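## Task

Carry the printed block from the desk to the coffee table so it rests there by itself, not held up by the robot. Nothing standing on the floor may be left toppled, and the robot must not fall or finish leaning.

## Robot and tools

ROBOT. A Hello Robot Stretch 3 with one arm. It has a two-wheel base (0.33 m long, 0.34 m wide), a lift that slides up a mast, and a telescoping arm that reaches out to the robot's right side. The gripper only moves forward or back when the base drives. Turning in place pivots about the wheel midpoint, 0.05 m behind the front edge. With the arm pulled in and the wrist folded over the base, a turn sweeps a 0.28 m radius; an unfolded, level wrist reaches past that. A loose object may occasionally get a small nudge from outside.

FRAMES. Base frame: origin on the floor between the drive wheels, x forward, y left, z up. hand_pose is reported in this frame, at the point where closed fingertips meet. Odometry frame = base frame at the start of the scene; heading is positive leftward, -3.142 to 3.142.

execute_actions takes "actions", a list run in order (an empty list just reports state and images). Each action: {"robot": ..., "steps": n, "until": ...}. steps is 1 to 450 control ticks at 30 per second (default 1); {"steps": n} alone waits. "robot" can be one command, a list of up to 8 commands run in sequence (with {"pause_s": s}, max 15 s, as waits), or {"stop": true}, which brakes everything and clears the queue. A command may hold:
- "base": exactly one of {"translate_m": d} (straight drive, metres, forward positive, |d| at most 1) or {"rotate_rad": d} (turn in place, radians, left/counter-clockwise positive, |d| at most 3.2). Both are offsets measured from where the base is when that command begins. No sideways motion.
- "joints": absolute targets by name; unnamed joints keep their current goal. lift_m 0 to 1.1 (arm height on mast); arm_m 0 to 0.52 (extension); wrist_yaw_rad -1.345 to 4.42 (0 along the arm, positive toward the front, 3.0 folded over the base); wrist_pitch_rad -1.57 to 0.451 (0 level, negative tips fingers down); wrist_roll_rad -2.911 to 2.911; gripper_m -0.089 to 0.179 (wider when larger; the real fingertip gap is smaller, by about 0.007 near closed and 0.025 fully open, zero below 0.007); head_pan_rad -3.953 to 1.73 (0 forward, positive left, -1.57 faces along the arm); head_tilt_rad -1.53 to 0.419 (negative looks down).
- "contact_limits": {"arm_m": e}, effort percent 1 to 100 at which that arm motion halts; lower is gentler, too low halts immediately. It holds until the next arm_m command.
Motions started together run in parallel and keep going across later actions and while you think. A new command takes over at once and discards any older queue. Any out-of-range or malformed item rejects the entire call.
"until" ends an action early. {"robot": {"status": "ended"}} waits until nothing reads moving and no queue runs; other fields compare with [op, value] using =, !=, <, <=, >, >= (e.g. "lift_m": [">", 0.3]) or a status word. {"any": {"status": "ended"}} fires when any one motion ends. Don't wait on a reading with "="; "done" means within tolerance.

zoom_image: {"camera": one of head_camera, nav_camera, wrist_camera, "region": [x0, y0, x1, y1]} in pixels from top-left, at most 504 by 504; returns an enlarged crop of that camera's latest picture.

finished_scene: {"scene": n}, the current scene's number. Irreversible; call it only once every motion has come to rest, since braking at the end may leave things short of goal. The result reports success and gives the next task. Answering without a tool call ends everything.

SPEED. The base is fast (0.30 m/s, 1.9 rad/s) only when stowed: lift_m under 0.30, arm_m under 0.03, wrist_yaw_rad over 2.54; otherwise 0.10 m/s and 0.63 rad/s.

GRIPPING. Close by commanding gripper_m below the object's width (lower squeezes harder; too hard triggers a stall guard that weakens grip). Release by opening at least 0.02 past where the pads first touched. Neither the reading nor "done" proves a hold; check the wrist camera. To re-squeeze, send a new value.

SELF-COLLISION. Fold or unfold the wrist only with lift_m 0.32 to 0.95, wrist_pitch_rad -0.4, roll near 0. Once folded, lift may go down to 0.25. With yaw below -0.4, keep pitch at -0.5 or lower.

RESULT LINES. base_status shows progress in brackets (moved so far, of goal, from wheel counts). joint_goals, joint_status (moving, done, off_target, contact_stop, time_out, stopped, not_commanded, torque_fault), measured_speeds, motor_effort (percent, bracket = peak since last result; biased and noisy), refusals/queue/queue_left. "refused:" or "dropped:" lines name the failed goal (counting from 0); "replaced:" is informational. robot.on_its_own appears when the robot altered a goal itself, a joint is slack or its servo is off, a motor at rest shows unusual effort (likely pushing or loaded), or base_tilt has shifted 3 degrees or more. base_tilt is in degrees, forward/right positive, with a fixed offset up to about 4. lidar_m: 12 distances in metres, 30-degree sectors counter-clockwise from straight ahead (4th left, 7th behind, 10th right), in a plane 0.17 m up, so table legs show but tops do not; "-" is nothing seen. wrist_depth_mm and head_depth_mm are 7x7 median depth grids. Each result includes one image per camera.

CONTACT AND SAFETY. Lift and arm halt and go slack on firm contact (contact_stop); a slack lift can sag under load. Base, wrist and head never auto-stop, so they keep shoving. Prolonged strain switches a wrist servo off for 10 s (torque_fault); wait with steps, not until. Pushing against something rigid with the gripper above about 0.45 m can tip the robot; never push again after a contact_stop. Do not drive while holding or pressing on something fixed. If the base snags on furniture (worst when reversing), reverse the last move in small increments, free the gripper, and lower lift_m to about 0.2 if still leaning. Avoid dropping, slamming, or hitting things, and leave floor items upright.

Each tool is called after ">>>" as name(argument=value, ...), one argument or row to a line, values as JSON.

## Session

>>> execute_actions(
  actions=[],
)

Scene clock: 0.00 s.
robot.base_odometry: x=+0.000 y=+0.000 heading=+0.000 (m, m, rad; robot's odometry frame)
robot.turned_by_wheels: +0.000 (rad since the last result)
robot.turned_by_imu: +0.000 (rad since the last result)
robot.base_tilt: forward=+1.2 right=-0.5 (deg)
robot.lidar_m: 0.86 0.91 1.27 2.16 2.11 1.22 1.55 0.99 0.74 0.71 0.78 0.89
robot.head_depth_mm: 2010 2711 2857 2787 2701 1086 805 / 1993 3033 3136 3103 3101 1075 811 / 2035 3110 3089 3121 3135 1066 814 / 2043 3149 3132 3119 2311 1053 821 / 2079 3099 3150 3172 2292 1041 824 / 2068 3124 3152 3099 3217 1030 830 / 2099 3167 3180 3250 3191 1021 837
robot.base_status: not_commanded
robot.joint_positions: lift_m=+0.368 arm_m=-0.001 wrist_yaw_rad=+2.835 wrist_pitch_rad=-0.545 wrist_roll_rad=-0.005 gripper_m=+0.037 head_pan_rad=+0.003 head_tilt_rad=+0.001
robot.joint_goals: lift_m=+0.368 arm_m=-0.001 wrist_yaw_rad=+2.835 wrist_pitch_rad=-0.545 wrist_roll_rad=-0.005 gripper_m=+0.037 head_pan_rad=+0.003 head_tilt_rad=+0.001
robot.joint_status: lift_m=not_commanded arm_m=not_commanded wrist_yaw_rad=not_commanded wrist_pitch_rad=not_commanded wrist_roll_rad=not_commanded gripper_m=not_commanded head_pan_rad=not_commanded head_tilt_rad=not_commanded
robot.measured_speeds: translate_m=+0.000 rotate_rad=+0.000 lift_m=+0.000 arm_m=+0.000 wrist_yaw_rad=+0.000 wrist_pitch_rad=+0.000 wrist_roll_rad=+0.000 head_pan_rad=+0.000 head_tilt_rad=+0.000
robot: refusals=0 queue=idle queue_left=0
robot.motor_effort: left_wheel=-1 right_wheel=+0 lift_m=+29 arm_m=+1 wrist_yaw_rad=+1 wrist_pitch_rad=+5 wrist_roll_rad=+0 gripper_m=+0 head_pan_rad=+0 head_tilt_rad=+2 (%)
robot.hand_pose: x=+0.0412 y=+0.0530 z=+0.3533 quat_wxyz=(+0.292, +0.700, +0.085, +0.646) (m; robot's base frame)
robot.wrist_depth_mm: - - - - - 987 732 / - - - - - - 757 / - - - - 958 933 829 / 770 794 788 767 744 741 729 / 671 - 660 638 650 629 607 / 559 544 575 544 556 539 531 / 492 502 - 479 471 466 466
pictures: head_camera (sideways: a quarter turn clockwise sets it upright), nav_camera (sideways: a quarter turn counterclockwise sets it upright), wrist_camera
Images, in order (width x height): head_camera 896x504, nav_camera 672x504, wrist_camera 644x364.

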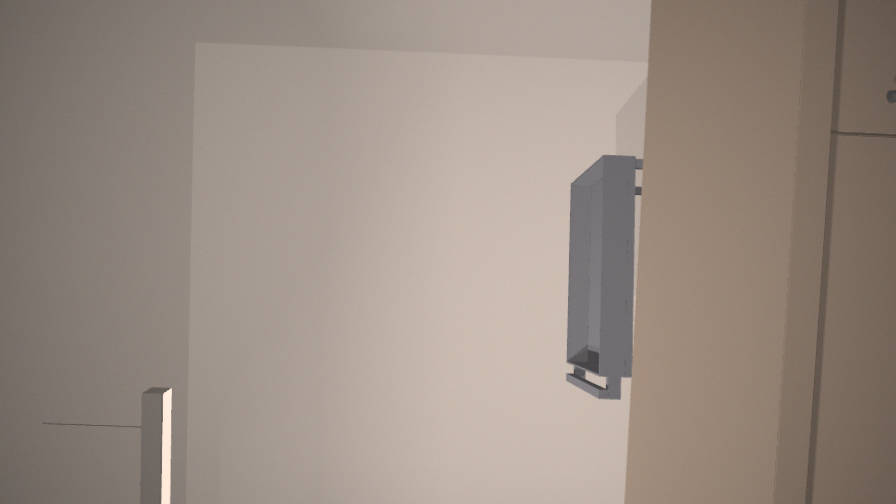

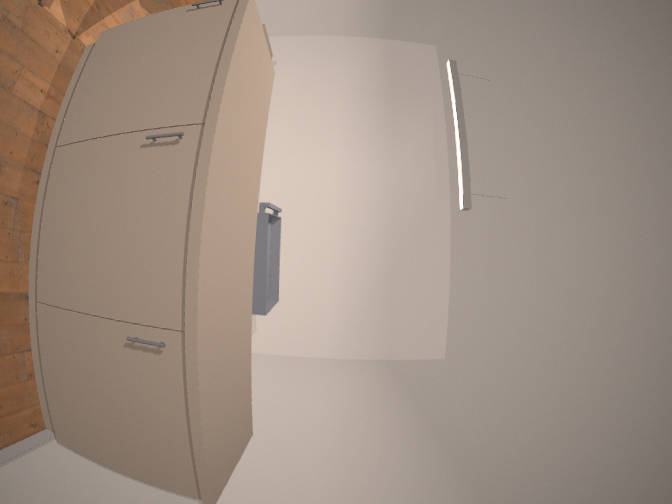

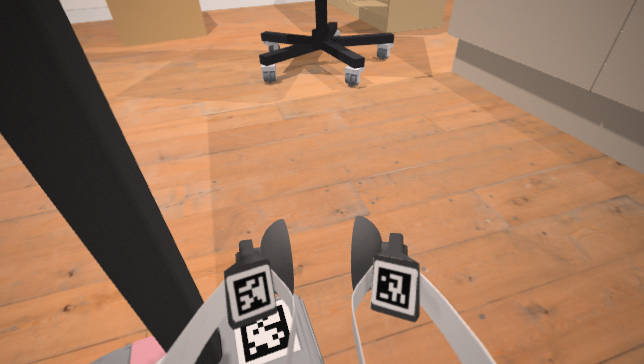

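>>> execute_actions(
  actions=[
    {"robot":{"joints":{"head_pan_rad":1.7,"head_tilt_rad":-0.6}},"steps":100,"until":{"robot":{"status":"ended"}}},
  ],
)

>>> execute_actions(
  actions=[
    {"robot":{"joints":{"head_pan_rad":-3.6,"head_tilt_rad":-0.5}},"steps":200,"until":{"robot":{"status":"ended"}}},
  ],
)

Scene clock: 1.53 s.
robot.base_odometry: x=+0.000 y=+0.000 heading=+0.000 (m, m, rad; robot's odometry frame)
robot.turned_by_wheels: +0.000 (rad since the last result)
robot.turned_by_imu: +0.000 (rad since the last result)
robot.base_tilt: forward=+1.2 right=-0.5 (deg)
robot.lidar_m: 0.86 0.90 1.27 2.16 2.11 1.21 1.55 0.99 0.74 0.71 0.78 0.89
robot.head_depth_mm: 2513 2722 2871 1500 1725 1467 1257 / 2531 2759 2939 2243 1780 1470 1248 / 2588 2835 2324 2234 1764 1467 1246 / 2592 2822 2306 2220 1781 1462 1257 / 2662 2972 2956 2231 1777 1459 1247 / 2691 3032 2981 2206 1757 1472 - / 2715 3105 3037 - - - -
robot.base_status: not_commanded
robot.joint_positions: lift_m=+0.368 arm_m=-0.001 wrist_yaw_rad=+2.835 wrist_pitch_rad=-0.545 wrist_roll_rad=-0.005 gripper_m=+0.037 head_pan_rad=+1.693 head_tilt_rad=-0.592
robot.joint_goals: lift_m=+0.368 arm_m=-0.001 wrist_yaw_rad=+2.835 wrist_pitch_rad=-0.545 wrist_roll_rad=-0.005 gripper_m=+0.037 head_pan_rad=+1.700 head_tilt_rad=-0.600
robot.joint_status: lift_m=not_commanded arm_m=not_commanded wrist_yaw_rad=not_commanded wrist_pitch_rad=not_commanded wrist_roll_rad=not_commanded gripper_m=not_commanded head_pan_rad=done head_tilt_rad=done
robot.measured_speeds: translate_m=+0.000 rotate_rad=+0.000 lift_m=+0.000 arm_m=+0.000 wrist_yaw_rad=+0.000 wrist_pitch_rad=+0.000 wrist_roll_rad=+0.000 head_pan_rad=+0.000 head_tilt_rad=+0.000
robot: refusals=0 queue=done queue_left=0
robot.motor_effort: left_wheel=+0(1) right_wheel=+0(0) lift_m=+29(28) arm_m=+1(1) wrist_yaw_rad=+1(1) wrist_pitch_rad=+5(5) wrist_roll_rad=+0(0) gripper_m=+0(0) head_pan_rad=+4(46) head_tilt_rad=-4(36) (%)
robot.hand_pose: x=+0.0412 y=+0.0530 z=+0.3533 quat_wxyz=(+0.292, +0.700, +0.085, +0.646) (m; robot's base frame)
robot.wrist_depth_mm: - - - - - 956 742 / - - - - - - 747 / - - - 971 935 908 825 / 763 806 780 769 757 754 738 / 657 - 644 630 657 623 619 / 560 546 571 540 549 538 532 / 493 495 - 482 476 471 465
pictures: head_camera (sideways: a quarter turn clockwise sets it upright), nav_camera (sideways: a quarter turn counterclockwise sets it upright), wrist_camera
Images, in order (width x height): head_camera 896x504, nav_camera 672x504, wrist_camera 644x364.

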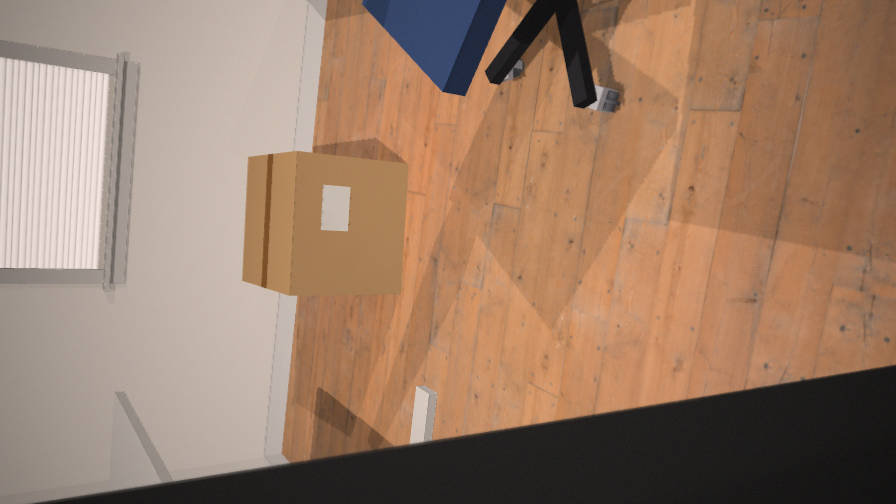

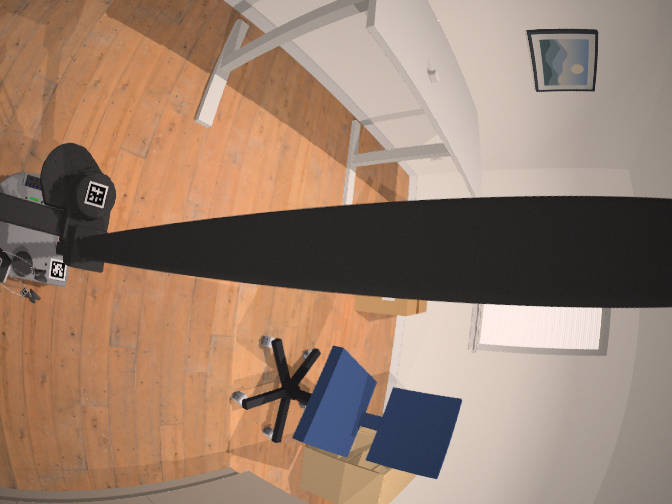

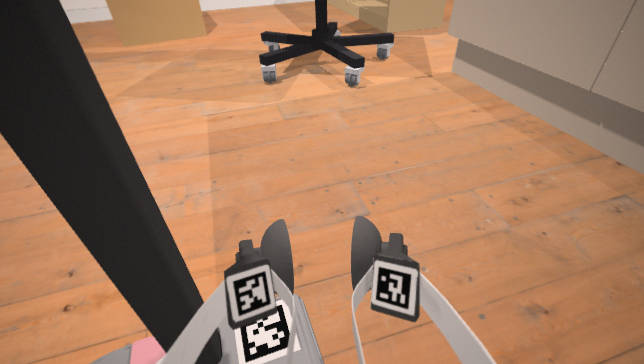

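Scene clock: 4.60 s.
robot.base_odometry: x=+0.000 y=+0.000 heading=+0.000 (m, m, rad; robot's odometry frame)
robot.turned_by_wheels: +0.000 (rad since the last result)
robot.turned_by_imu: +0.000 (rad since the last result)
robot.base_tilt: forward=+1.2 right=-0.5 (deg)
robot.lidar_m: 0.86 0.90 1.27 2.16 2.12 1.21 1.55 0.99 0.74 0.71 0.78 0.89
robot.head_depth_mm: 1587 1718 1103 2191 1958 1577 1319 / 1525 1620 1024 2077 1961 1566 1314 / 1464 1543 1163 1424 1828 1524 1310 / 1414 1499 1681 1903 1926 1556 1300 / 1369 1481 1631 1778 1886 1572 1302 / 1317 1412 1561 1718 1856 1561 1301 / 1272 1370 1497 1635 1764 1537 1294
robot.base_status: not_commanded
robot.joint_positions: lift_m=+0.368 arm_m=-0.001 wrist_yaw_rad=+2.835 wrist_pitch_rad=-0.545 wrist_roll_rad=-0.005 gripper_m=+0.037 head_pan_rad=-3.593 head_tilt_rad=-0.507
robot.joint_goals: lift_m=+0.368 arm_m=-0.001 wrist_yaw_rad=+2.835 wrist_pitch_rad=-0.545 wrist_roll_rad=-0.005 gripper_m=+0.037 head_pan_rad=-3.600 head_tilt_rad=-0.500
robot.joint_status: lift_m=not_commanded arm_m=not_commanded wrist_yaw_rad=not_commanded wrist_pitch_rad=not_commanded wrist_roll_rad=not_commanded gripper_m=not_commanded head_pan_rad=done head_tilt_rad=done
robot.measured_speeds: translate_m=+0.000 rotate_rad=+0.000 lift_m=+0.000 arm_m=+0.000 wrist_yaw_rad=+0.000 wrist_pitch_rad=+0.000 wrist_roll_rad=+0.000 head_pan_rad=+0.000 head_tilt_rad=+0.000
robot: refusals=0 queue=done queue_left=0
robot.motor_effort: left_wheel=+0(1) right_wheel=+0(0) lift_m=+29(29) arm_m=+1(1) wrist_yaw_rad=+2(0) wrist_pitch_rad=+5(5) wrist_roll_rad=+0(0) gripper_m=+1(0) head_pan_rad=-4(48) head_tilt_rad=+3(15) (%)
robot.hand_pose: x=+0.0412 y=+0.0530 z=+0.3533 quat_wxyz=(+0.292, +0.700, +0.085, +0.646) (m; robot's base frame)
robot.wrist_depth_mm: - - - - - 955 722 / - - - - - - 753 / - - - 967 924 942 830 / 776 805 779 792 751 753 747 / 673 - 648 641 640 619 618 / 565 546 567 547 556 533 531 / 492 506 - 479 478 473 463
pictures: head_camera (sideways: a quarter turn clockwise sets it upright), nav_camera (sideways: a quarter turn counterclockwise sets it upright), wrist_camera
Images, in order (width x height): head_camera 896x504, nav_camera 672x504, wrist_camera 644x364.

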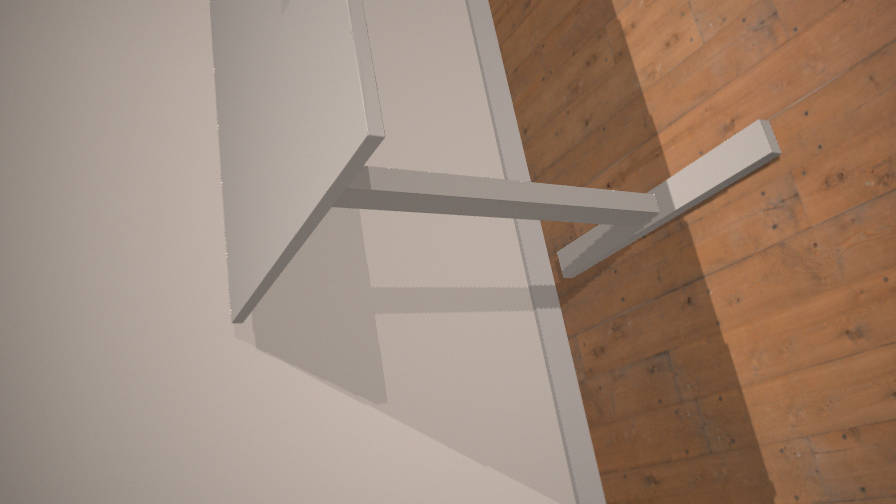

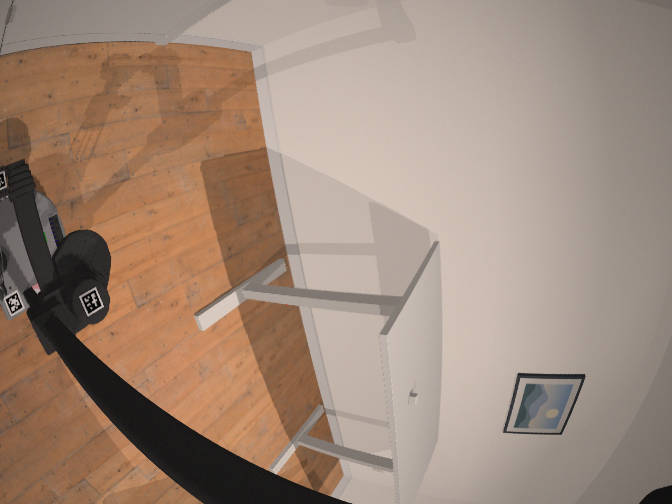

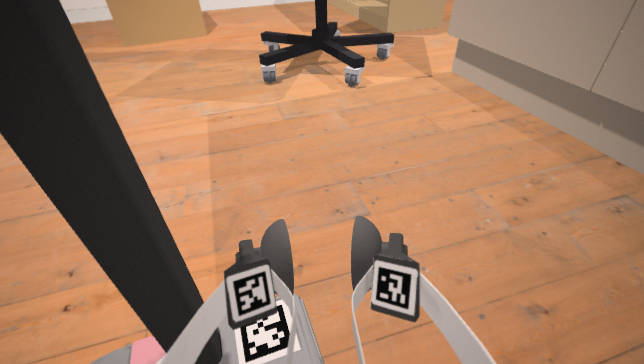

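>>> execute_actions(
  actions=[
    {"robot":[{"joints":{"wrist_pitch_rad":-0.4,"wrist_yaw_rad":3.0,"lift_m":0.368}},{"joints":{"lift_m":0.26,"head_pan_rad":-1.9,"head_tilt_rad":-0.6},"base":{"translate_m":-0.42}},{"base":{"rotate_rad":-1.57}},{"base":{"translate_m":-1.0}},{"base":{"translate_m":-0.15},"joints":{"lift_m":1.05}}],"steps":450,"until":{"robot":{"status":"ended"}}},
    {"steps":300,"until":{"robot":{"status":"ended"}}},
  ],
)

Scene clock: 24.27 s.
robot.base_odometry: x=-0.421 y=+1.150 heading=-1.570 (m, m, rad; robot's odometry frame)
robot.turned_by_wheels: -1.570 (rad since the last result)
robot.turned_by_imu: -1.558 (rad since the last result)
robot.base_tilt: forward=+1.2 right=-0.5 (deg)
robot.lidar_m: 1.86 1.81 1.38 0.94 1.67 1.03 0.98 0.92 1.10 1.07 0.78 1.60
robot.head_depth_mm: 993 - - - 477 1314 1252 / 961 - - - 468 424 1252 / 933 - - - 461 413 1244 / 909 - - - 473 411 - / 906 990 - - - - - / 881 968 - - - - - / 863 946 - - - - 1208
robot.base_status: done (translate_m -0.1500 of -0.1500)
robot.joint_positions: lift_m=+1.050 arm_m=-0.001 wrist_yaw_rad=+2.998 wrist_pitch_rad=-0.421 wrist_roll_rad=-0.005 gripper_m=+0.037 head_pan_rad=-1.907 head_tilt_rad=-0.593
robot.joint_goals: lift_m=+1.050 arm_m=-0.001 wrist_yaw_rad=+3.000 wrist_pitch_rad=-0.400 wrist_roll_rad=-0.005 gripper_m=+0.037 head_pan_rad=-1.900 head_tilt_rad=-0.600
robot.joint_status: lift_m=done arm_m=not_commanded wrist_yaw_rad=done wrist_pitch_rad=done wrist_roll_rad=not_commanded gripper_m=not_commanded head_pan_rad=done head_tilt_rad=done
robot.measured_speeds: translate_m=+0.000 rotate_rad=+0.000 lift_m=+0.000 arm_m=+0.000 wrist_yaw_rad=+0.000 wrist_pitch_rad=+0.000 wrist_roll_rad=+0.000 head_pan_rad=+0.000 head_tilt_rad=+0.000
robot: refusals=0 queue=done queue_left=0
robot.motor_effort: left_wheel=+2(17) right_wheel=-1(5) lift_m=+33(35) arm_m=+1(1) wrist_yaw_rad=+2(4) wrist_pitch_rad=+8(8) wrist_roll_rad=+0(0) gripper_m=+0(1) head_pan_rad=+4(46) head_tilt_rad=-4(16) (%)
robot.hand_pose: x=+0.0108 y=+0.0778 z=+1.0619 quat_wxyz=(+0.197, +0.698, +0.098, +0.681) (m; robot's base frame)
robot.wrist_depth_mm: - - - - - - - / - - - - - - - / - - - - - - - / - 967 - - - - - / - - - - - - - / - - - - - - - / - - - - - - -
pictures: head_camera (sideways: a quarter turn clockwise sets it upright), nav_camera (sideways: a quarter turn counterclockwise sets it upright), wrist_camera
Images, in order (width x height): head_camera 896x504, nav_camera 672x504, wrist_camera 644x364.

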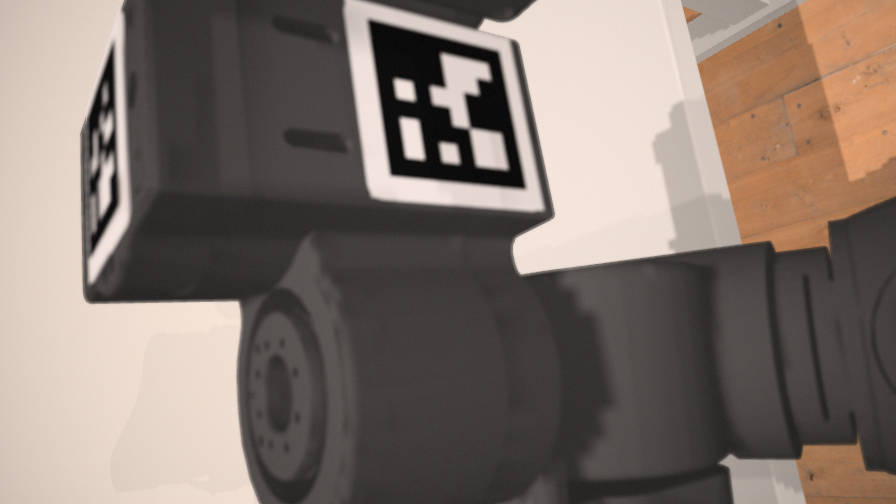

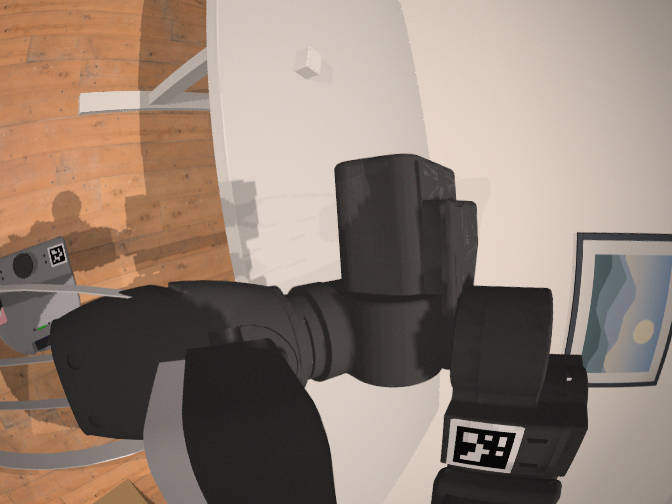

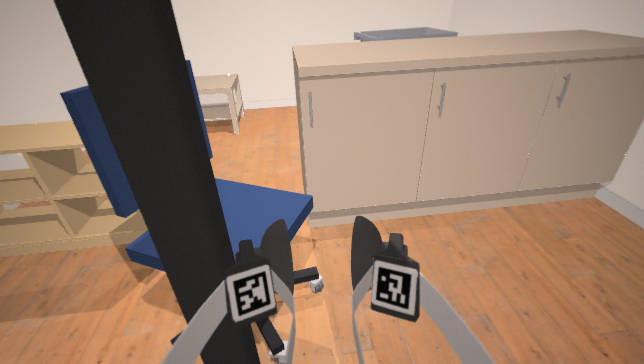

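>>> execute_actions(
  actions=[
    {"robot":[{"joints":{"wrist_yaw_rad":0,"wrist_pitch_rad":-0.5,"gripper_m":0.14,"head_pan_rad":-1.2,"head_tilt_rad":-0.7},"base":{"translate_m":0.4}}],"steps":450,"until":{"robot":{"status":"ended"}}},
  ],
)

Scene clock: 29.27 s.
robot.base_odometry: x=-0.421 y=+0.750 heading=-1.570 (m, m, rad; robot's odometry frame)
robot.turned_by_wheels: +0.000 (rad since the last result)
robot.turned_by_imu: -0.001 (rad since the last result)
robot.base_tilt: forward=+1.2 right=-0.5 (deg)
robot.lidar_m: 1.46 1.55 1.35 1.32 2.19 1.46 1.38 1.26 1.12 0.62 1.15 1.49
robot.head_depth_mm: 907 923 667 540 420 390 1199 / 943 912 664 506 429 1293 1195 / 986 1072 662 519 427 1182 1178 / 1023 1146 686 518 428 1362 1195 / 1075 1212 1373 516 448 1370 1192 / 1117 1278 1465 1645 461 1365 1184 / 1185 1351 1568 1822 1556 1348 1180
robot.base_status: done (translate_m +0.4000 of +0.4000)
robot.joint_positions: lift_m=+1.050 arm_m=-0.001 wrist_yaw_rad=+0.003 wrist_pitch_rad=-0.514 wrist_roll_rad=-0.005 gripper_m=+0.140 head_pan_rad=-1.207 head_tilt_rad=-0.691
robot.joint_goals: lift_m=+1.050 arm_m=-0.001 wrist_yaw_rad=+0.000 wrist_pitch_rad=-0.500 wrist_roll_rad=-0.005 gripper_m=+0.140 head_pan_rad=-1.200 head_tilt_rad=-0.700
robot.joint_status: lift_m=done arm_m=not_commanded wrist_yaw_rad=done wrist_pitch_rad=done wrist_roll_rad=not_commanded gripper_m=done head_pan_rad=done head_tilt_rad=done
robot.measured_speeds: translate_m=+0.000 rotate_rad=+0.000 lift_m=+0.000 arm_m=+0.000 wrist_yaw_rad=+0.000 wrist_pitch_rad=+0.000 wrist_roll_rad=+0.000 head_pan_rad=+0.000 head_tilt_rad=+0.000
robot: refusals=0 queue=done queue_left=0
robot.motor_effort: left_wheel=+2(7) right_wheel=-1(1) lift_m=+32(33) arm_m=+0(1) wrist_yaw_rad=-3(3) wrist_pitch_rad=+5(10) wrist_roll_rad=+0(0) gripper_m=+0(82) head_pan_rad=+4(44) head_tilt_rad=-4(16) (%)
robot.hand_pose: x=-0.0209 y=-0.3552 z=+1.0416 quat_wxyz=(+0.686, +0.181, -0.682, -0.178) (m; robot's base frame)
robot.wrist_depth_mm: 766 753 750 749 742 752 750 / 835 823 671 663 631 622 607 / 945 900 485 470 462 456 449 / - 380 375 371 363 360 351 / - 318 305 302 298 292 292 / 265 - 261 256 253 - 247 / 235 221 225 223 221 215 216
pictures: head_camera (sideways: a quarter turn clockwise sets it upright), nav_camera (sideways: a quarter turn counterclockwise sets it upright), wrist_camera
Images, in order (width x height): head_camera 896x504, nav_camera 672x504, wrist_camera 644x364.

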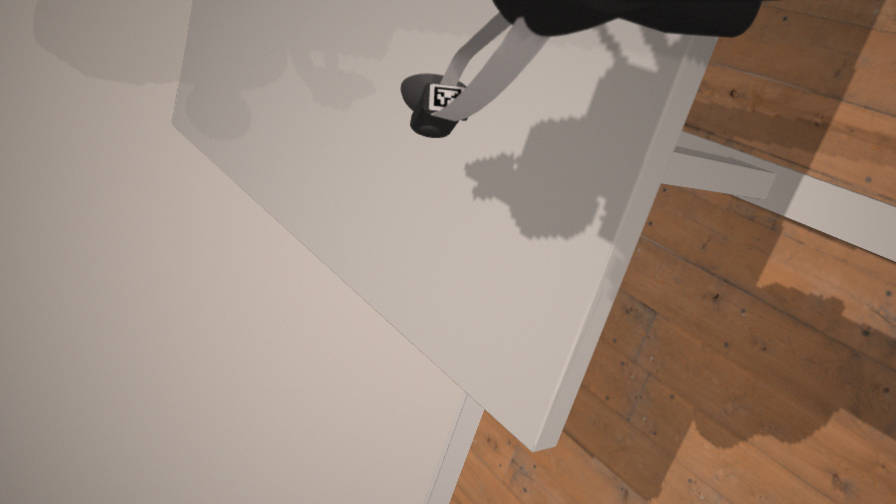

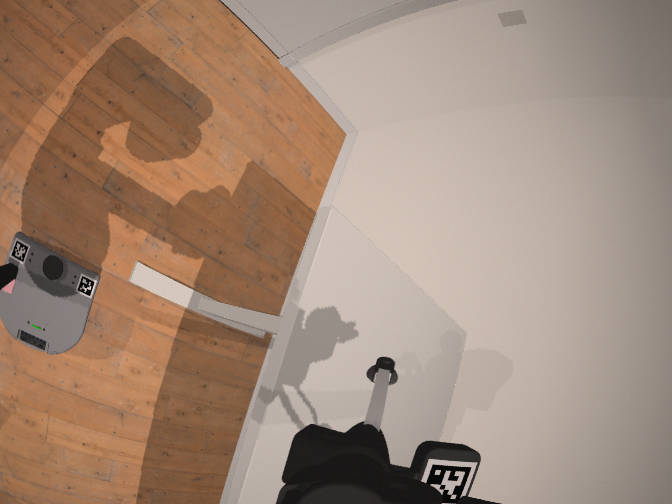

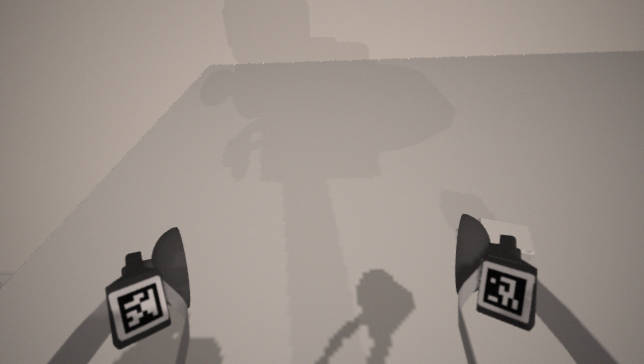

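>>> execute_actions(
  actions=[
    {"robot":[{"joints":{"head_pan_rad":-1.57,"lift_m":1.08},"base":{"translate_m":-0.165}}],"steps":450,"until":{"robot":{"status":"ended"}}},
  ],
)

Scene clock: 31.93 s.
robot.base_odometry: x=-0.421 y=+0.915 heading=-1.570 (m, m, rad; robot's odometry frame)
robot.turned_by_wheels: +0.000 (rad since the last result)
robot.turned_by_imu: +0.000 (rad since the last result)
robot.base_tilt: forward=+1.2 right=-0.5 (deg)
robot.lidar_m: 1.62 1.73 1.37 1.32 2.03 1.28 1.21 1.11 1.11 1.08 0.66 1.62
robot.head_depth_mm: - - - - - 1316 1204 / - - - - - - 1195 / 912 - - - - 1324 1197 / 924 904 644 488 426 1316 1186 / 929 901 684 502 426 1336 1180 / 939 898 654 514 425 1204 1172 / 942 890 654 513 424 1339 1182
robot.base_status: done (translate_m -0.1650 of -0.1650)
robot.joint_positions: lift_m=+1.080 arm_m=-0.001 wrist_yaw_rad=+0.003 wrist_pitch_rad=-0.515 wrist_roll_rad=-0.005 gripper_m=+0.140 head_pan_rad=-1.563 head_tilt_rad=-0.691
robot.joint_goals: lift_m=+1.080 arm_m=-0.001 wrist_yaw_rad=+0.000 wrist_pitch_rad=-0.500 wrist_roll_rad=-0.005 gripper_m=+0.140 head_pan_rad=-1.570 head_tilt_rad=-0.700
robot.joint_status: lift_m=done arm_m=not_commanded wrist_yaw_rad=done wrist_pitch_rad=done wrist_roll_rad=not_commanded gripper_m=done head_pan_rad=done head_tilt_rad=done
robot.measured_speeds: translate_m=+0.000 rotate_rad=+0.000 lift_m=+0.000 arm_m=+0.000 wrist_yaw_rad=+0.000 wrist_pitch_rad=+0.000 wrist_roll_rad=+0.000 head_pan_rad=+0.000 head_tilt_rad=+0.000
robot: refusals=0 queue=done queue_left=0
robot.motor_effort: left_wheel=+1(6) right_wheel=-1(4) lift_m=+33(34) arm_m=+1(0) wrist_yaw_rad=-2(2) wrist_pitch_rad=+5(5) wrist_roll_rad=+0(0) gripper_m=+1(1) head_pan_rad=-4(34) head_tilt_rad=-6(5) (%)
robot.hand_pose: x=-0.0209 y=-0.3551 z=+1.0714 quat_wxyz=(+0.686, +0.182, -0.682, -0.179) (m; robot's base frame)
robot.wrist_depth_mm: 784 761 756 761 740 746 739 / 835 821 752 733 705 691 688 / 899 546 538 522 517 507 503 / 436 429 425 415 409 402 403 / 356 357 348 345 338 343 326 / 302 - 292 275 285 - 280 / 269 251 255 252 250 244 244
pictures: head_camera (sideways: a quarter turn clockwise sets it upright), nav_camera (sideways: a quarter turn counterclockwise sets it upright), wrist_camera
Images, in order (width x height): head_camera 896x504, nav_camera 672x504, wrist_camera 644x364.

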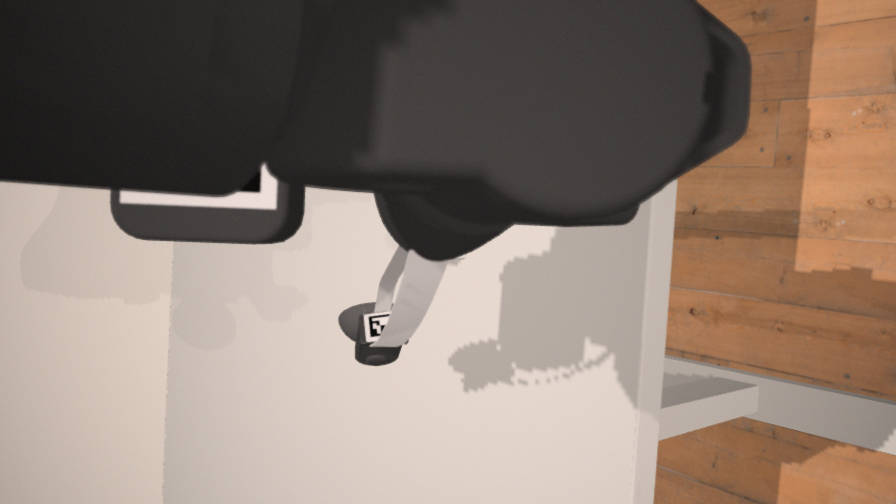

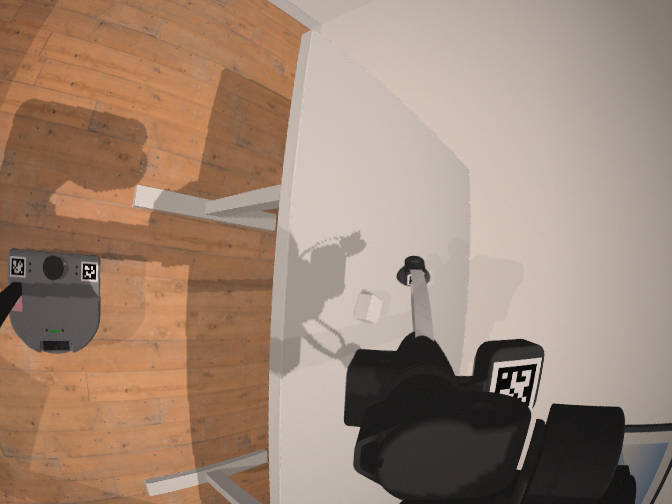

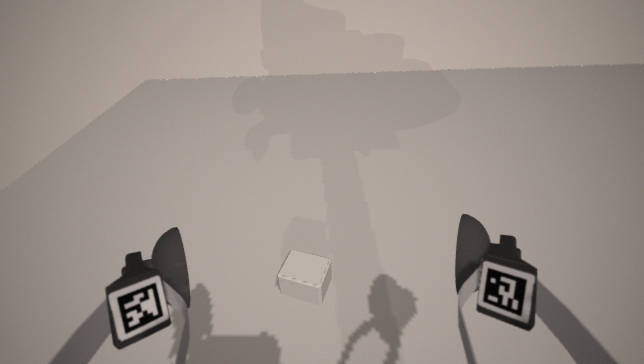

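>>> execute_actions(
  actions=[
    {"robot":[{"joints":{"arm_m":0.03},"base":{"translate_m":0.01}},{"joints":{"lift_m":0.985}}],"steps":450,"until":{"robot":{"status":"ended"}}},
  ],
)

Scene clock: 36.00 s.
robot.base_odometry: x=-0.421 y=+0.905 heading=-1.570 (m, m, rad; robot's odometry frame)
robot.turned_by_wheels: +0.000 (rad since the last result)
robot.turned_by_imu: +0.000 (rad since the last result)
robot.base_tilt: forward=+1.2 right=-0.5 (deg)
robot.lidar_m: 1.61 1.72 1.36 1.33 2.03 1.29 1.22 1.12 1.11 1.08 0.66 1.61
robot.head_depth_mm: 897 924 709 - - - 1176 / 909 915 679 - - - 1194 / 919 909 687 - - - 1169 / 924 904 660 517 411 1313 1191 / 934 900 657 532 425 1329 1194 / 937 899 653 515 424 1200 1164 / 946 892 654 514 424 1322 1186
robot.base_status: done (translate_m +0.0100 of +0.0100)
robot.joint_positions: lift_m=+0.985 arm_m=+0.030 wrist_yaw_rad=+0.003 wrist_pitch_rad=-0.515 wrist_roll_rad=-0.005 gripper_m=+0.140 head_pan_rad=-1.563 head_tilt_rad=-0.691
robot.joint_goals: lift_m=+0.985 arm_m=+0.030 wrist_yaw_rad=+0.000 wrist_pitch_rad=-0.500 wrist_roll_rad=-0.005 gripper_m=+0.140 head_pan_rad=-1.570 head_tilt_rad=-0.700
robot.joint_status: lift_m=done arm_m=done wrist_yaw_rad=done wrist_pitch_rad=done wrist_roll_rad=not_commanded gripper_m=done head_pan_rad=done head_tilt_rad=done
robot.measured_speeds: translate_m=+0.000 rotate_rad=+0.000 lift_m=+0.000 arm_m=+0.000 wrist_yaw_rad=+0.000 wrist_pitch_rad=+0.000 wrist_roll_rad=+0.000 head_pan_rad=+0.000 head_tilt_rad=+0.000
robot: refusals=0 queue=done queue_left=0
robot.motor_effort: left_wheel=+2(11) right_wheel=-1(2) lift_m=+24(34) arm_m=+4(8) wrist_yaw_rad=-2(4) wrist_pitch_rad=+6(6) wrist_roll_rad=+0(0) gripper_m=+1(1) head_pan_rad=-4(4) head_tilt_rad=-5(5) (%)
robot.hand_pose: x=-0.0210 y=-0.3857 z=+0.9766 quat_wxyz=(+0.686, +0.182, -0.681, -0.179) (m; robot's base frame)
robot.wrist_depth_mm: 738 714 708 708 691 695 672 / 775 492 478 467 448 436 423 / 352 346 339 333 323 319 314 / 273 269 265 262 256 252 247 / 222 225 216 192 210 214 206 / 188 - 184 181 179 - 176 / 166 157 159 158 155 153 153
pictures: head_camera (sideways: a quarter turn clockwise sets it upright), nav_camera (sideways: a quarter turn counterclockwise sets it upright), wrist_camera
Images, in order (width x height): head_camera 896x504, nav_camera 672x504, wrist_camera 644x364.

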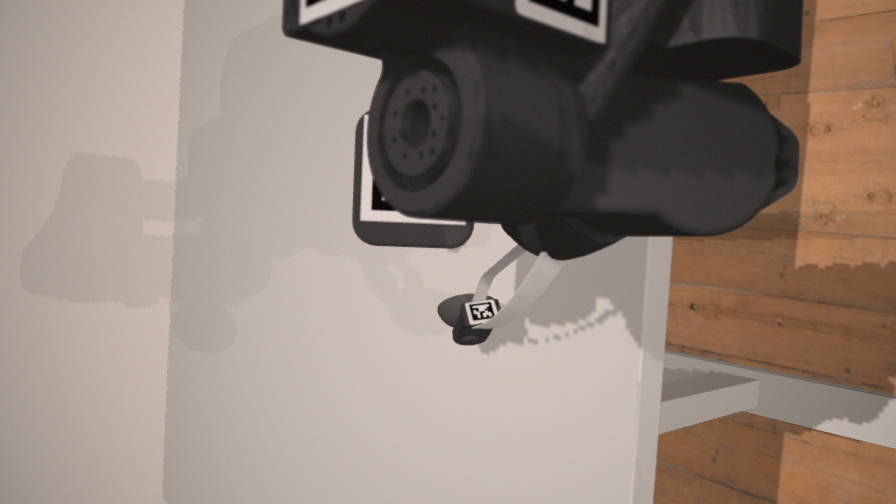

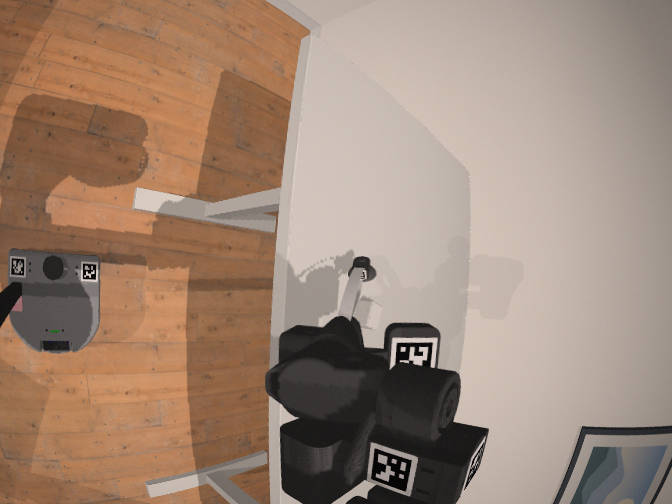

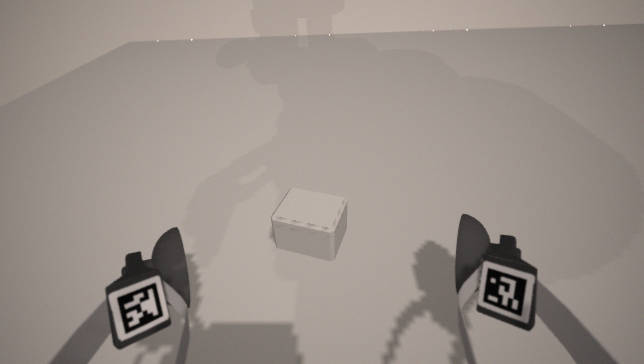

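>>> execute_actions(
  actions=[
    {"robot":[{"joints":{"arm_m":0.07,"lift_m":0.972}},{"joints":{"gripper_m":0.005}},{"pause_s":0.5}],"steps":450,"until":{"robot":{"status":"ended"}}},
  ],
)

Scene clock: 39.60 s.
robot.base_odometry: x=-0.421 y=+0.905 heading=-1.570 (m, m, rad; robot's odometry frame)
robot.turned_by_wheels: +0.000 (rad since the last result)
robot.turned_by_imu: +0.000 (rad since the last result)
robot.base_tilt: forward=+1.2 right=-0.4 (deg)
robot.lidar_m: 1.61 1.71 1.36 1.32 2.04 1.29 1.22 1.12 1.11 1.08 0.66 1.62
robot.head_depth_mm: 899 920 - - - 1323 1199 / 910 911 718 - - 1342 1192 / 914 906 705 - - 1349 1185 / 923 908 684 517 422 1315 1186 / 927 902 656 516 426 1336 1184 / 939 897 653 513 425 1193 1165 / 949 889 652 513 423 1334 1178
robot.base_status: done (translate_m +0.0100 of +0.0100)
robot.joint_positions: lift_m=+0.972 arm_m=+0.070 wrist_yaw_rad=-0.002 wrist_pitch_rad=-0.495 wrist_roll_rad=-0.005 gripper_m=+0.006 head_pan_rad=-1.563 head_tilt_rad=-0.691
robot.joint_goals: lift_m=+0.972 arm_m=+0.070 wrist_yaw_rad=+0.000 wrist_pitch_rad=-0.500 wrist_roll_rad=-0.005 gripper_m=+0.005 head_pan_rad=-1.570 head_tilt_rad=-0.700
robot.joint_status: lift_m=done arm_m=done wrist_yaw_rad=done wrist_pitch_rad=done wrist_roll_rad=not_commanded gripper_m=done head_pan_rad=done head_tilt_rad=done
robot.measured_speeds: translate_m=+0.000 rotate_rad=+0.000 lift_m=+0.000 arm_m=+0.000 wrist_yaw_rad=+0.000 wrist_pitch_rad=+0.000 wrist_roll_rad=+0.000 head_pan_rad=+0.000 head_tilt_rad=+0.000
robot: refusals=0 queue=done queue_left=0
robot.motor_effort: left_wheel=+1(2) right_wheel=+0(1) lift_m=+23(26) arm_m=+4(6) wrist_yaw_rad=+2(3) wrist_pitch_rad=-2(6) wrist_roll_rad=+0(0) gripper_m=-15(90) head_pan_rad=-4(4) head_tilt_rad=-5(4) (%)
robot.hand_pose: x=-0.0219 y=-0.4287 z=+0.9680 quat_wxyz=(+0.687, +0.173, -0.684, -0.174) (m; robot's base frame)
robot.wrist_depth_mm: 691 691 678 669 669 662 660 / 725 485 475 451 447 430 419 / 342 342 329 322 317 310 304 / 262 258 253 249 246 242 239 / 212 209 211 164 208 198 195 / 177 175 177 147 - 167 165 / 152 152 146 148 147 145 144
pictures: head_camera (sideways: a quarter turn clockwise sets it upright), nav_camera (sideways: a quarter turn counterclockwise sets it upright), wrist_camera
Images, in order (width x height): head_camera 896x504, nav_camera 672x504, wrist_camera 644x364.

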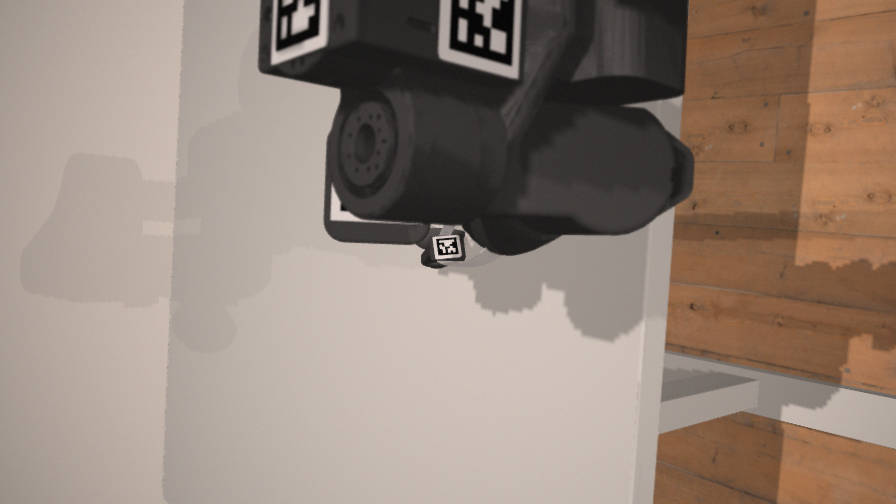

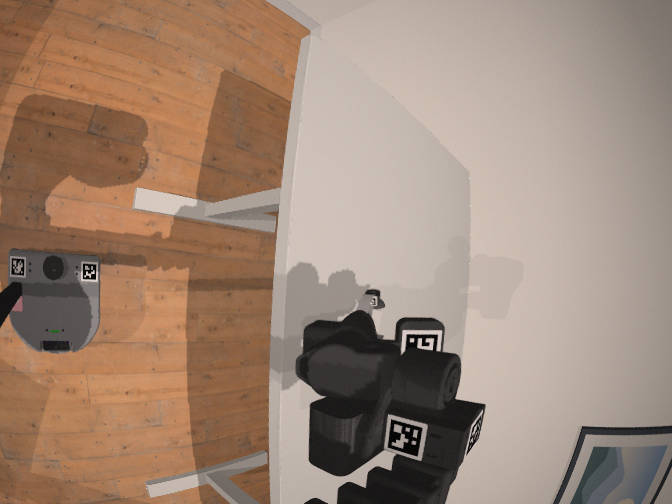

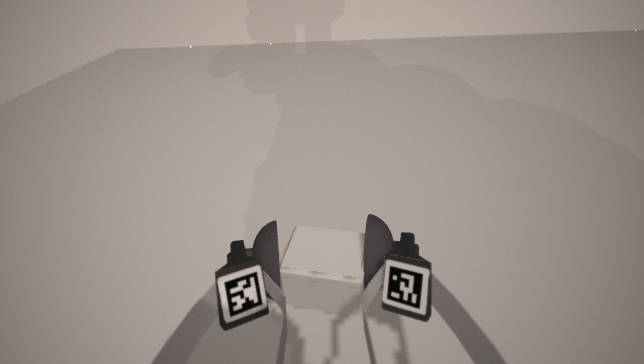

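>>> execute_actions(
  actions=[
    {"robot":[{"joints":{"gripper_m":-0.008}},{"joints":{"lift_m":1.06}},{"joints":{"arm_m":0,"wrist_pitch_rad":-0.4}},{"joints":{"wrist_yaw_rad":3.0,"head_pan_rad":0.1,"head_tilt_rad":-0.8}},{"joints":{"lift_m":0.28},"base":{"rotate_rad":1.57}}],"steps":450,"until":{"robot":{"status":"ended"}}},
    {"steps":200,"until":{"robot":{"status":"ended"}}},
  ],
)

Scene clock: 53.57 s.
robot.base_odometry: x=-0.421 y=+0.905 heading=+0.000 (m, m, rad; robot's odometry frame)
robot.turned_by_wheels: +1.570 (rad since the last result)
robot.turned_by_imu: +1.566 (rad since the last result)
robot.base_tilt: forward=+1.2 right=-0.5 (deg)
robot.lidar_m: 1.33 1.02 1.29 1.22 1.47 1.11 1.08 0.66 1.62 1.61 1.72 1.36
robot.head_depth_mm: 1174 1262 1457 1679 1517 1316 1155 / 1178 1284 1494 1724 1511 1304 1156 / 1200 1314 1517 1719 1504 1309 1153 / 3195 2597 2006 1744 1489 1305 1150 / 2868 2700 2137 1485 1467 1309 1148 / 2917 2681 1352 1143 1466 1295 1147 / 2844 1276 1353 1108 1429 1297 1150
robot.base_status: done (rotate_rad +1.5699 of +1.5700)
robot.joint_positions: lift_m=+0.280 arm_m=+0.000 wrist_yaw_rad=+2.997 wrist_pitch_rad=-0.422 wrist_roll_rad=-0.005 gripper_m=-0.007 head_pan_rad=+0.093 head_tilt_rad=-0.790
robot.joint_goals: lift_m=+0.280 arm_m=+0.000 wrist_yaw_rad=+3.000 wrist_pitch_rad=-0.400 wrist_roll_rad=-0.005 gripper_m=-0.008 head_pan_rad=+0.100 head_tilt_rad=-0.800
robot.joint_status: lift_m=done arm_m=done wrist_yaw_rad=done wrist_pitch_rad=done wrist_roll_rad=not_commanded gripper_m=done head_pan_rad=done head_tilt_rad=done
robot.measured_speeds: translate_m=+0.000 rotate_rad=+0.000 lift_m=+0.000 arm_m=+0.000 wrist_yaw_rad=+0.000 wrist_pitch_rad=+0.000 wrist_roll_rad=+0.000 head_pan_rad=+0.000 head_tilt_rad=+0.000
robot: refusals=0 queue=done queue_left=0
robot.motor_effort: left_wheel=-4(11) right_wheel=+2(4) lift_m=+25(34) arm_m=-2(1) wrist_yaw_rad=+2(3) wrist_pitch_rad=+8(8) wrist_roll_rad=+0(0) gripper_m=-19(73) head_pan_rad=+4(49) head_tilt_rad=-6(17) (%)
robot.hand_pose: x=+0.0110 y=+0.0763 z=+0.2918 quat_wxyz=(+0.198, +0.698, +0.099, +0.681) (m; robot's base frame)
robot.wrist_depth_mm: 831 - - - - - - / 902 - - - - - - / 973 - - - - 950 844 / 822 807 794 778 781 746 722 / 637 637 647 163 623 586 592 / 533 518 - 147 - 499 491 / 447 - - - 424 423 418
pictures: head_camera (sideways: a quarter turn clockwise sets it upright), nav_camera (sideways: a quarter turn counterclockwise sets it upright), wrist_camera
Images, in order (width x height): head_camera 896x504, nav_camera 672x504, wrist_camera 644x364.

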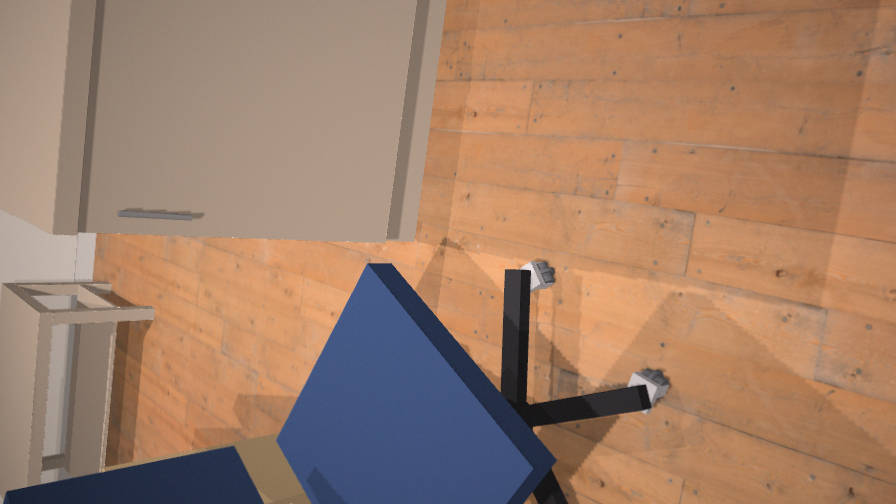

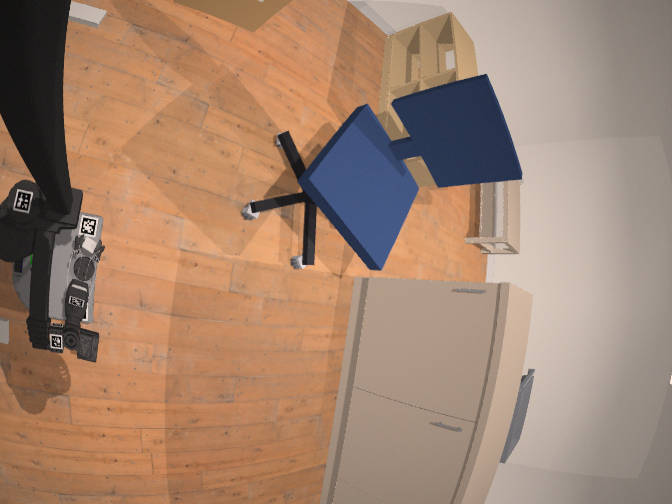

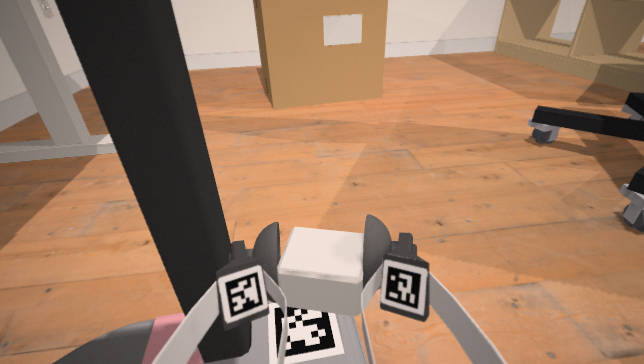

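>>> execute_actions(
  actions=[
    {"robot":[{"base":{"rotate_rad":-0.354}},{"base":{"translate_m":1.0}},{"base":{"rotate_rad":1.95},"joints":{"head_pan_rad":0,"head_tilt_rad":-1.0}},{"base":{"translate_m":0.3}},{"joints":{"lift_m":0.31}},{"base":{"translate_m":0.42}}],"steps":450,"until":{"robot":{"status":"ended"}}},
    {"steps":200,"until":{"robot":{"status":"ended"}}},
  ],
)

Scene clock: 71.67 s.
robot.base_odometry: x=+0.499 y=+1.278 heading=+1.596 (m, m, rad; robot's odometry frame)
robot.turned_by_wheels: +1.596 (rad since the last result)
robot.turned_by_imu: +1.575 (rad since the last result)
robot.base_tilt: forward=+1.3 right=-0.5 (deg)
robot.lidar_m: 0.35 0.99 1.22 2.00 2.11 2.08 1.35 0.56 0.47 2.04 0.67 1.16
robot.head_depth_mm: 1536 547 646 789 894 1207 1112 / 542 579 689 923 849 782 1093 / 553 615 744 918 851 768 711 / 566 656 805 946 850 768 997 / 588 726 1620 937 849 768 1111 / 1693 1895 1674 1497 843 789 1116 / 1711 1379 1367 1465 857 1164 1100
robot.base_status: done (translate_m +0.4199 of +0.4200)
robot.joint_positions: lift_m=+0.310 arm_m=+0.000 wrist_yaw_rad=+2.999 wrist_pitch_rad=-0.421 wrist_roll_rad=-0.005 gripper_m=-0.007 head_pan_rad=+0.006 head_tilt_rad=-0.992
robot.joint_goals: lift_m=+0.310 arm_m=+0.000 wrist_yaw_rad=+3.000 wrist_pitch_rad=-0.400 wrist_roll_rad=-0.005 gripper_m=-0.008 head_pan_rad=+0.000 head_tilt_rad=-1.000
robot.joint_status: lift_m=done arm_m=done wrist_yaw_rad=done wrist_pitch_rad=done wrist_roll_rad=not_commanded gripper_m=done head_pan_rad=done head_tilt_rad=done
robot.measured_speeds: translate_m=+0.000 rotate_rad=+0.000 lift_m=+0.000 arm_m=+0.000 wrist_yaw_rad=+0.000 wrist_pitch_rad=+0.000 wrist_roll_rad=+0.000 head_pan_rad=+0.000 head_tilt_rad=+0.000
robot: refusals=0 queue=done queue_left=0
robot.motor_effort: left_wheel=+9(50) right_wheel=+7(27) lift_m=+32(34) arm_m=-2(2) wrist_yaw_rad=+0(3) wrist_pitch_rad=+8(8) wrist_roll_rad=+0(0) gripper_m=-20(20) head_pan_rad=-4(18) head_tilt_rad=-5(28) (%)
robot.hand_pose: x=+0.0107 y=+0.0765 z=+0.3218 quat_wxyz=(+0.197, +0.698, +0.099, +0.681) (m; robot's base frame)
robot.wrist_depth_mm: - - - - - - 153 / - - - - - - 839 / - - - - - - 854 / 890 874 855 826 802 806 781 / 681 681 685 163 670 640 631 / 560 569 - 146 - 418 514 / 478 484 - - 452 428 348
pictures: head_camera (sideways: a quarter turn clockwise sets it upright), nav_camera (sideways: a quarter turn counterclockwise sets it upright), wrist_camera
Images, in order (width x height): head_camera 896x504, nav_camera 672x504, wrist_camera 644x364.

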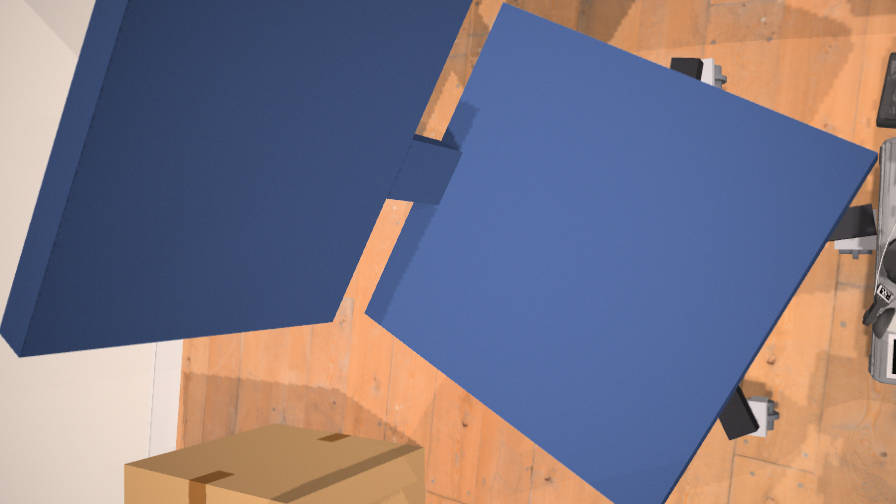

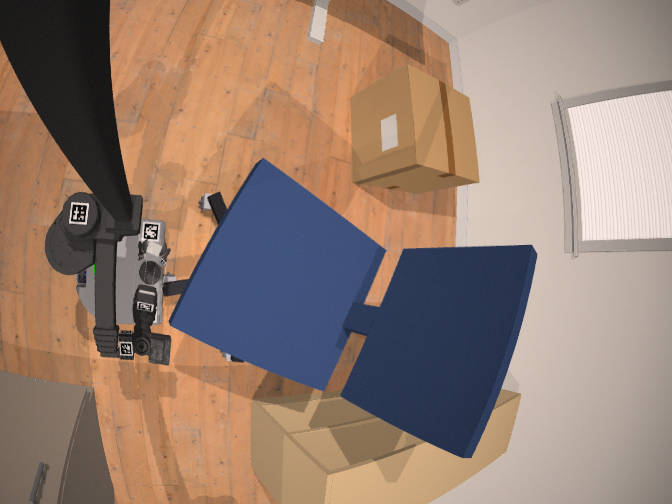

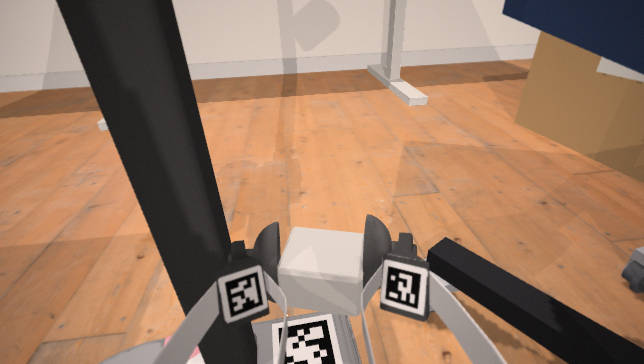

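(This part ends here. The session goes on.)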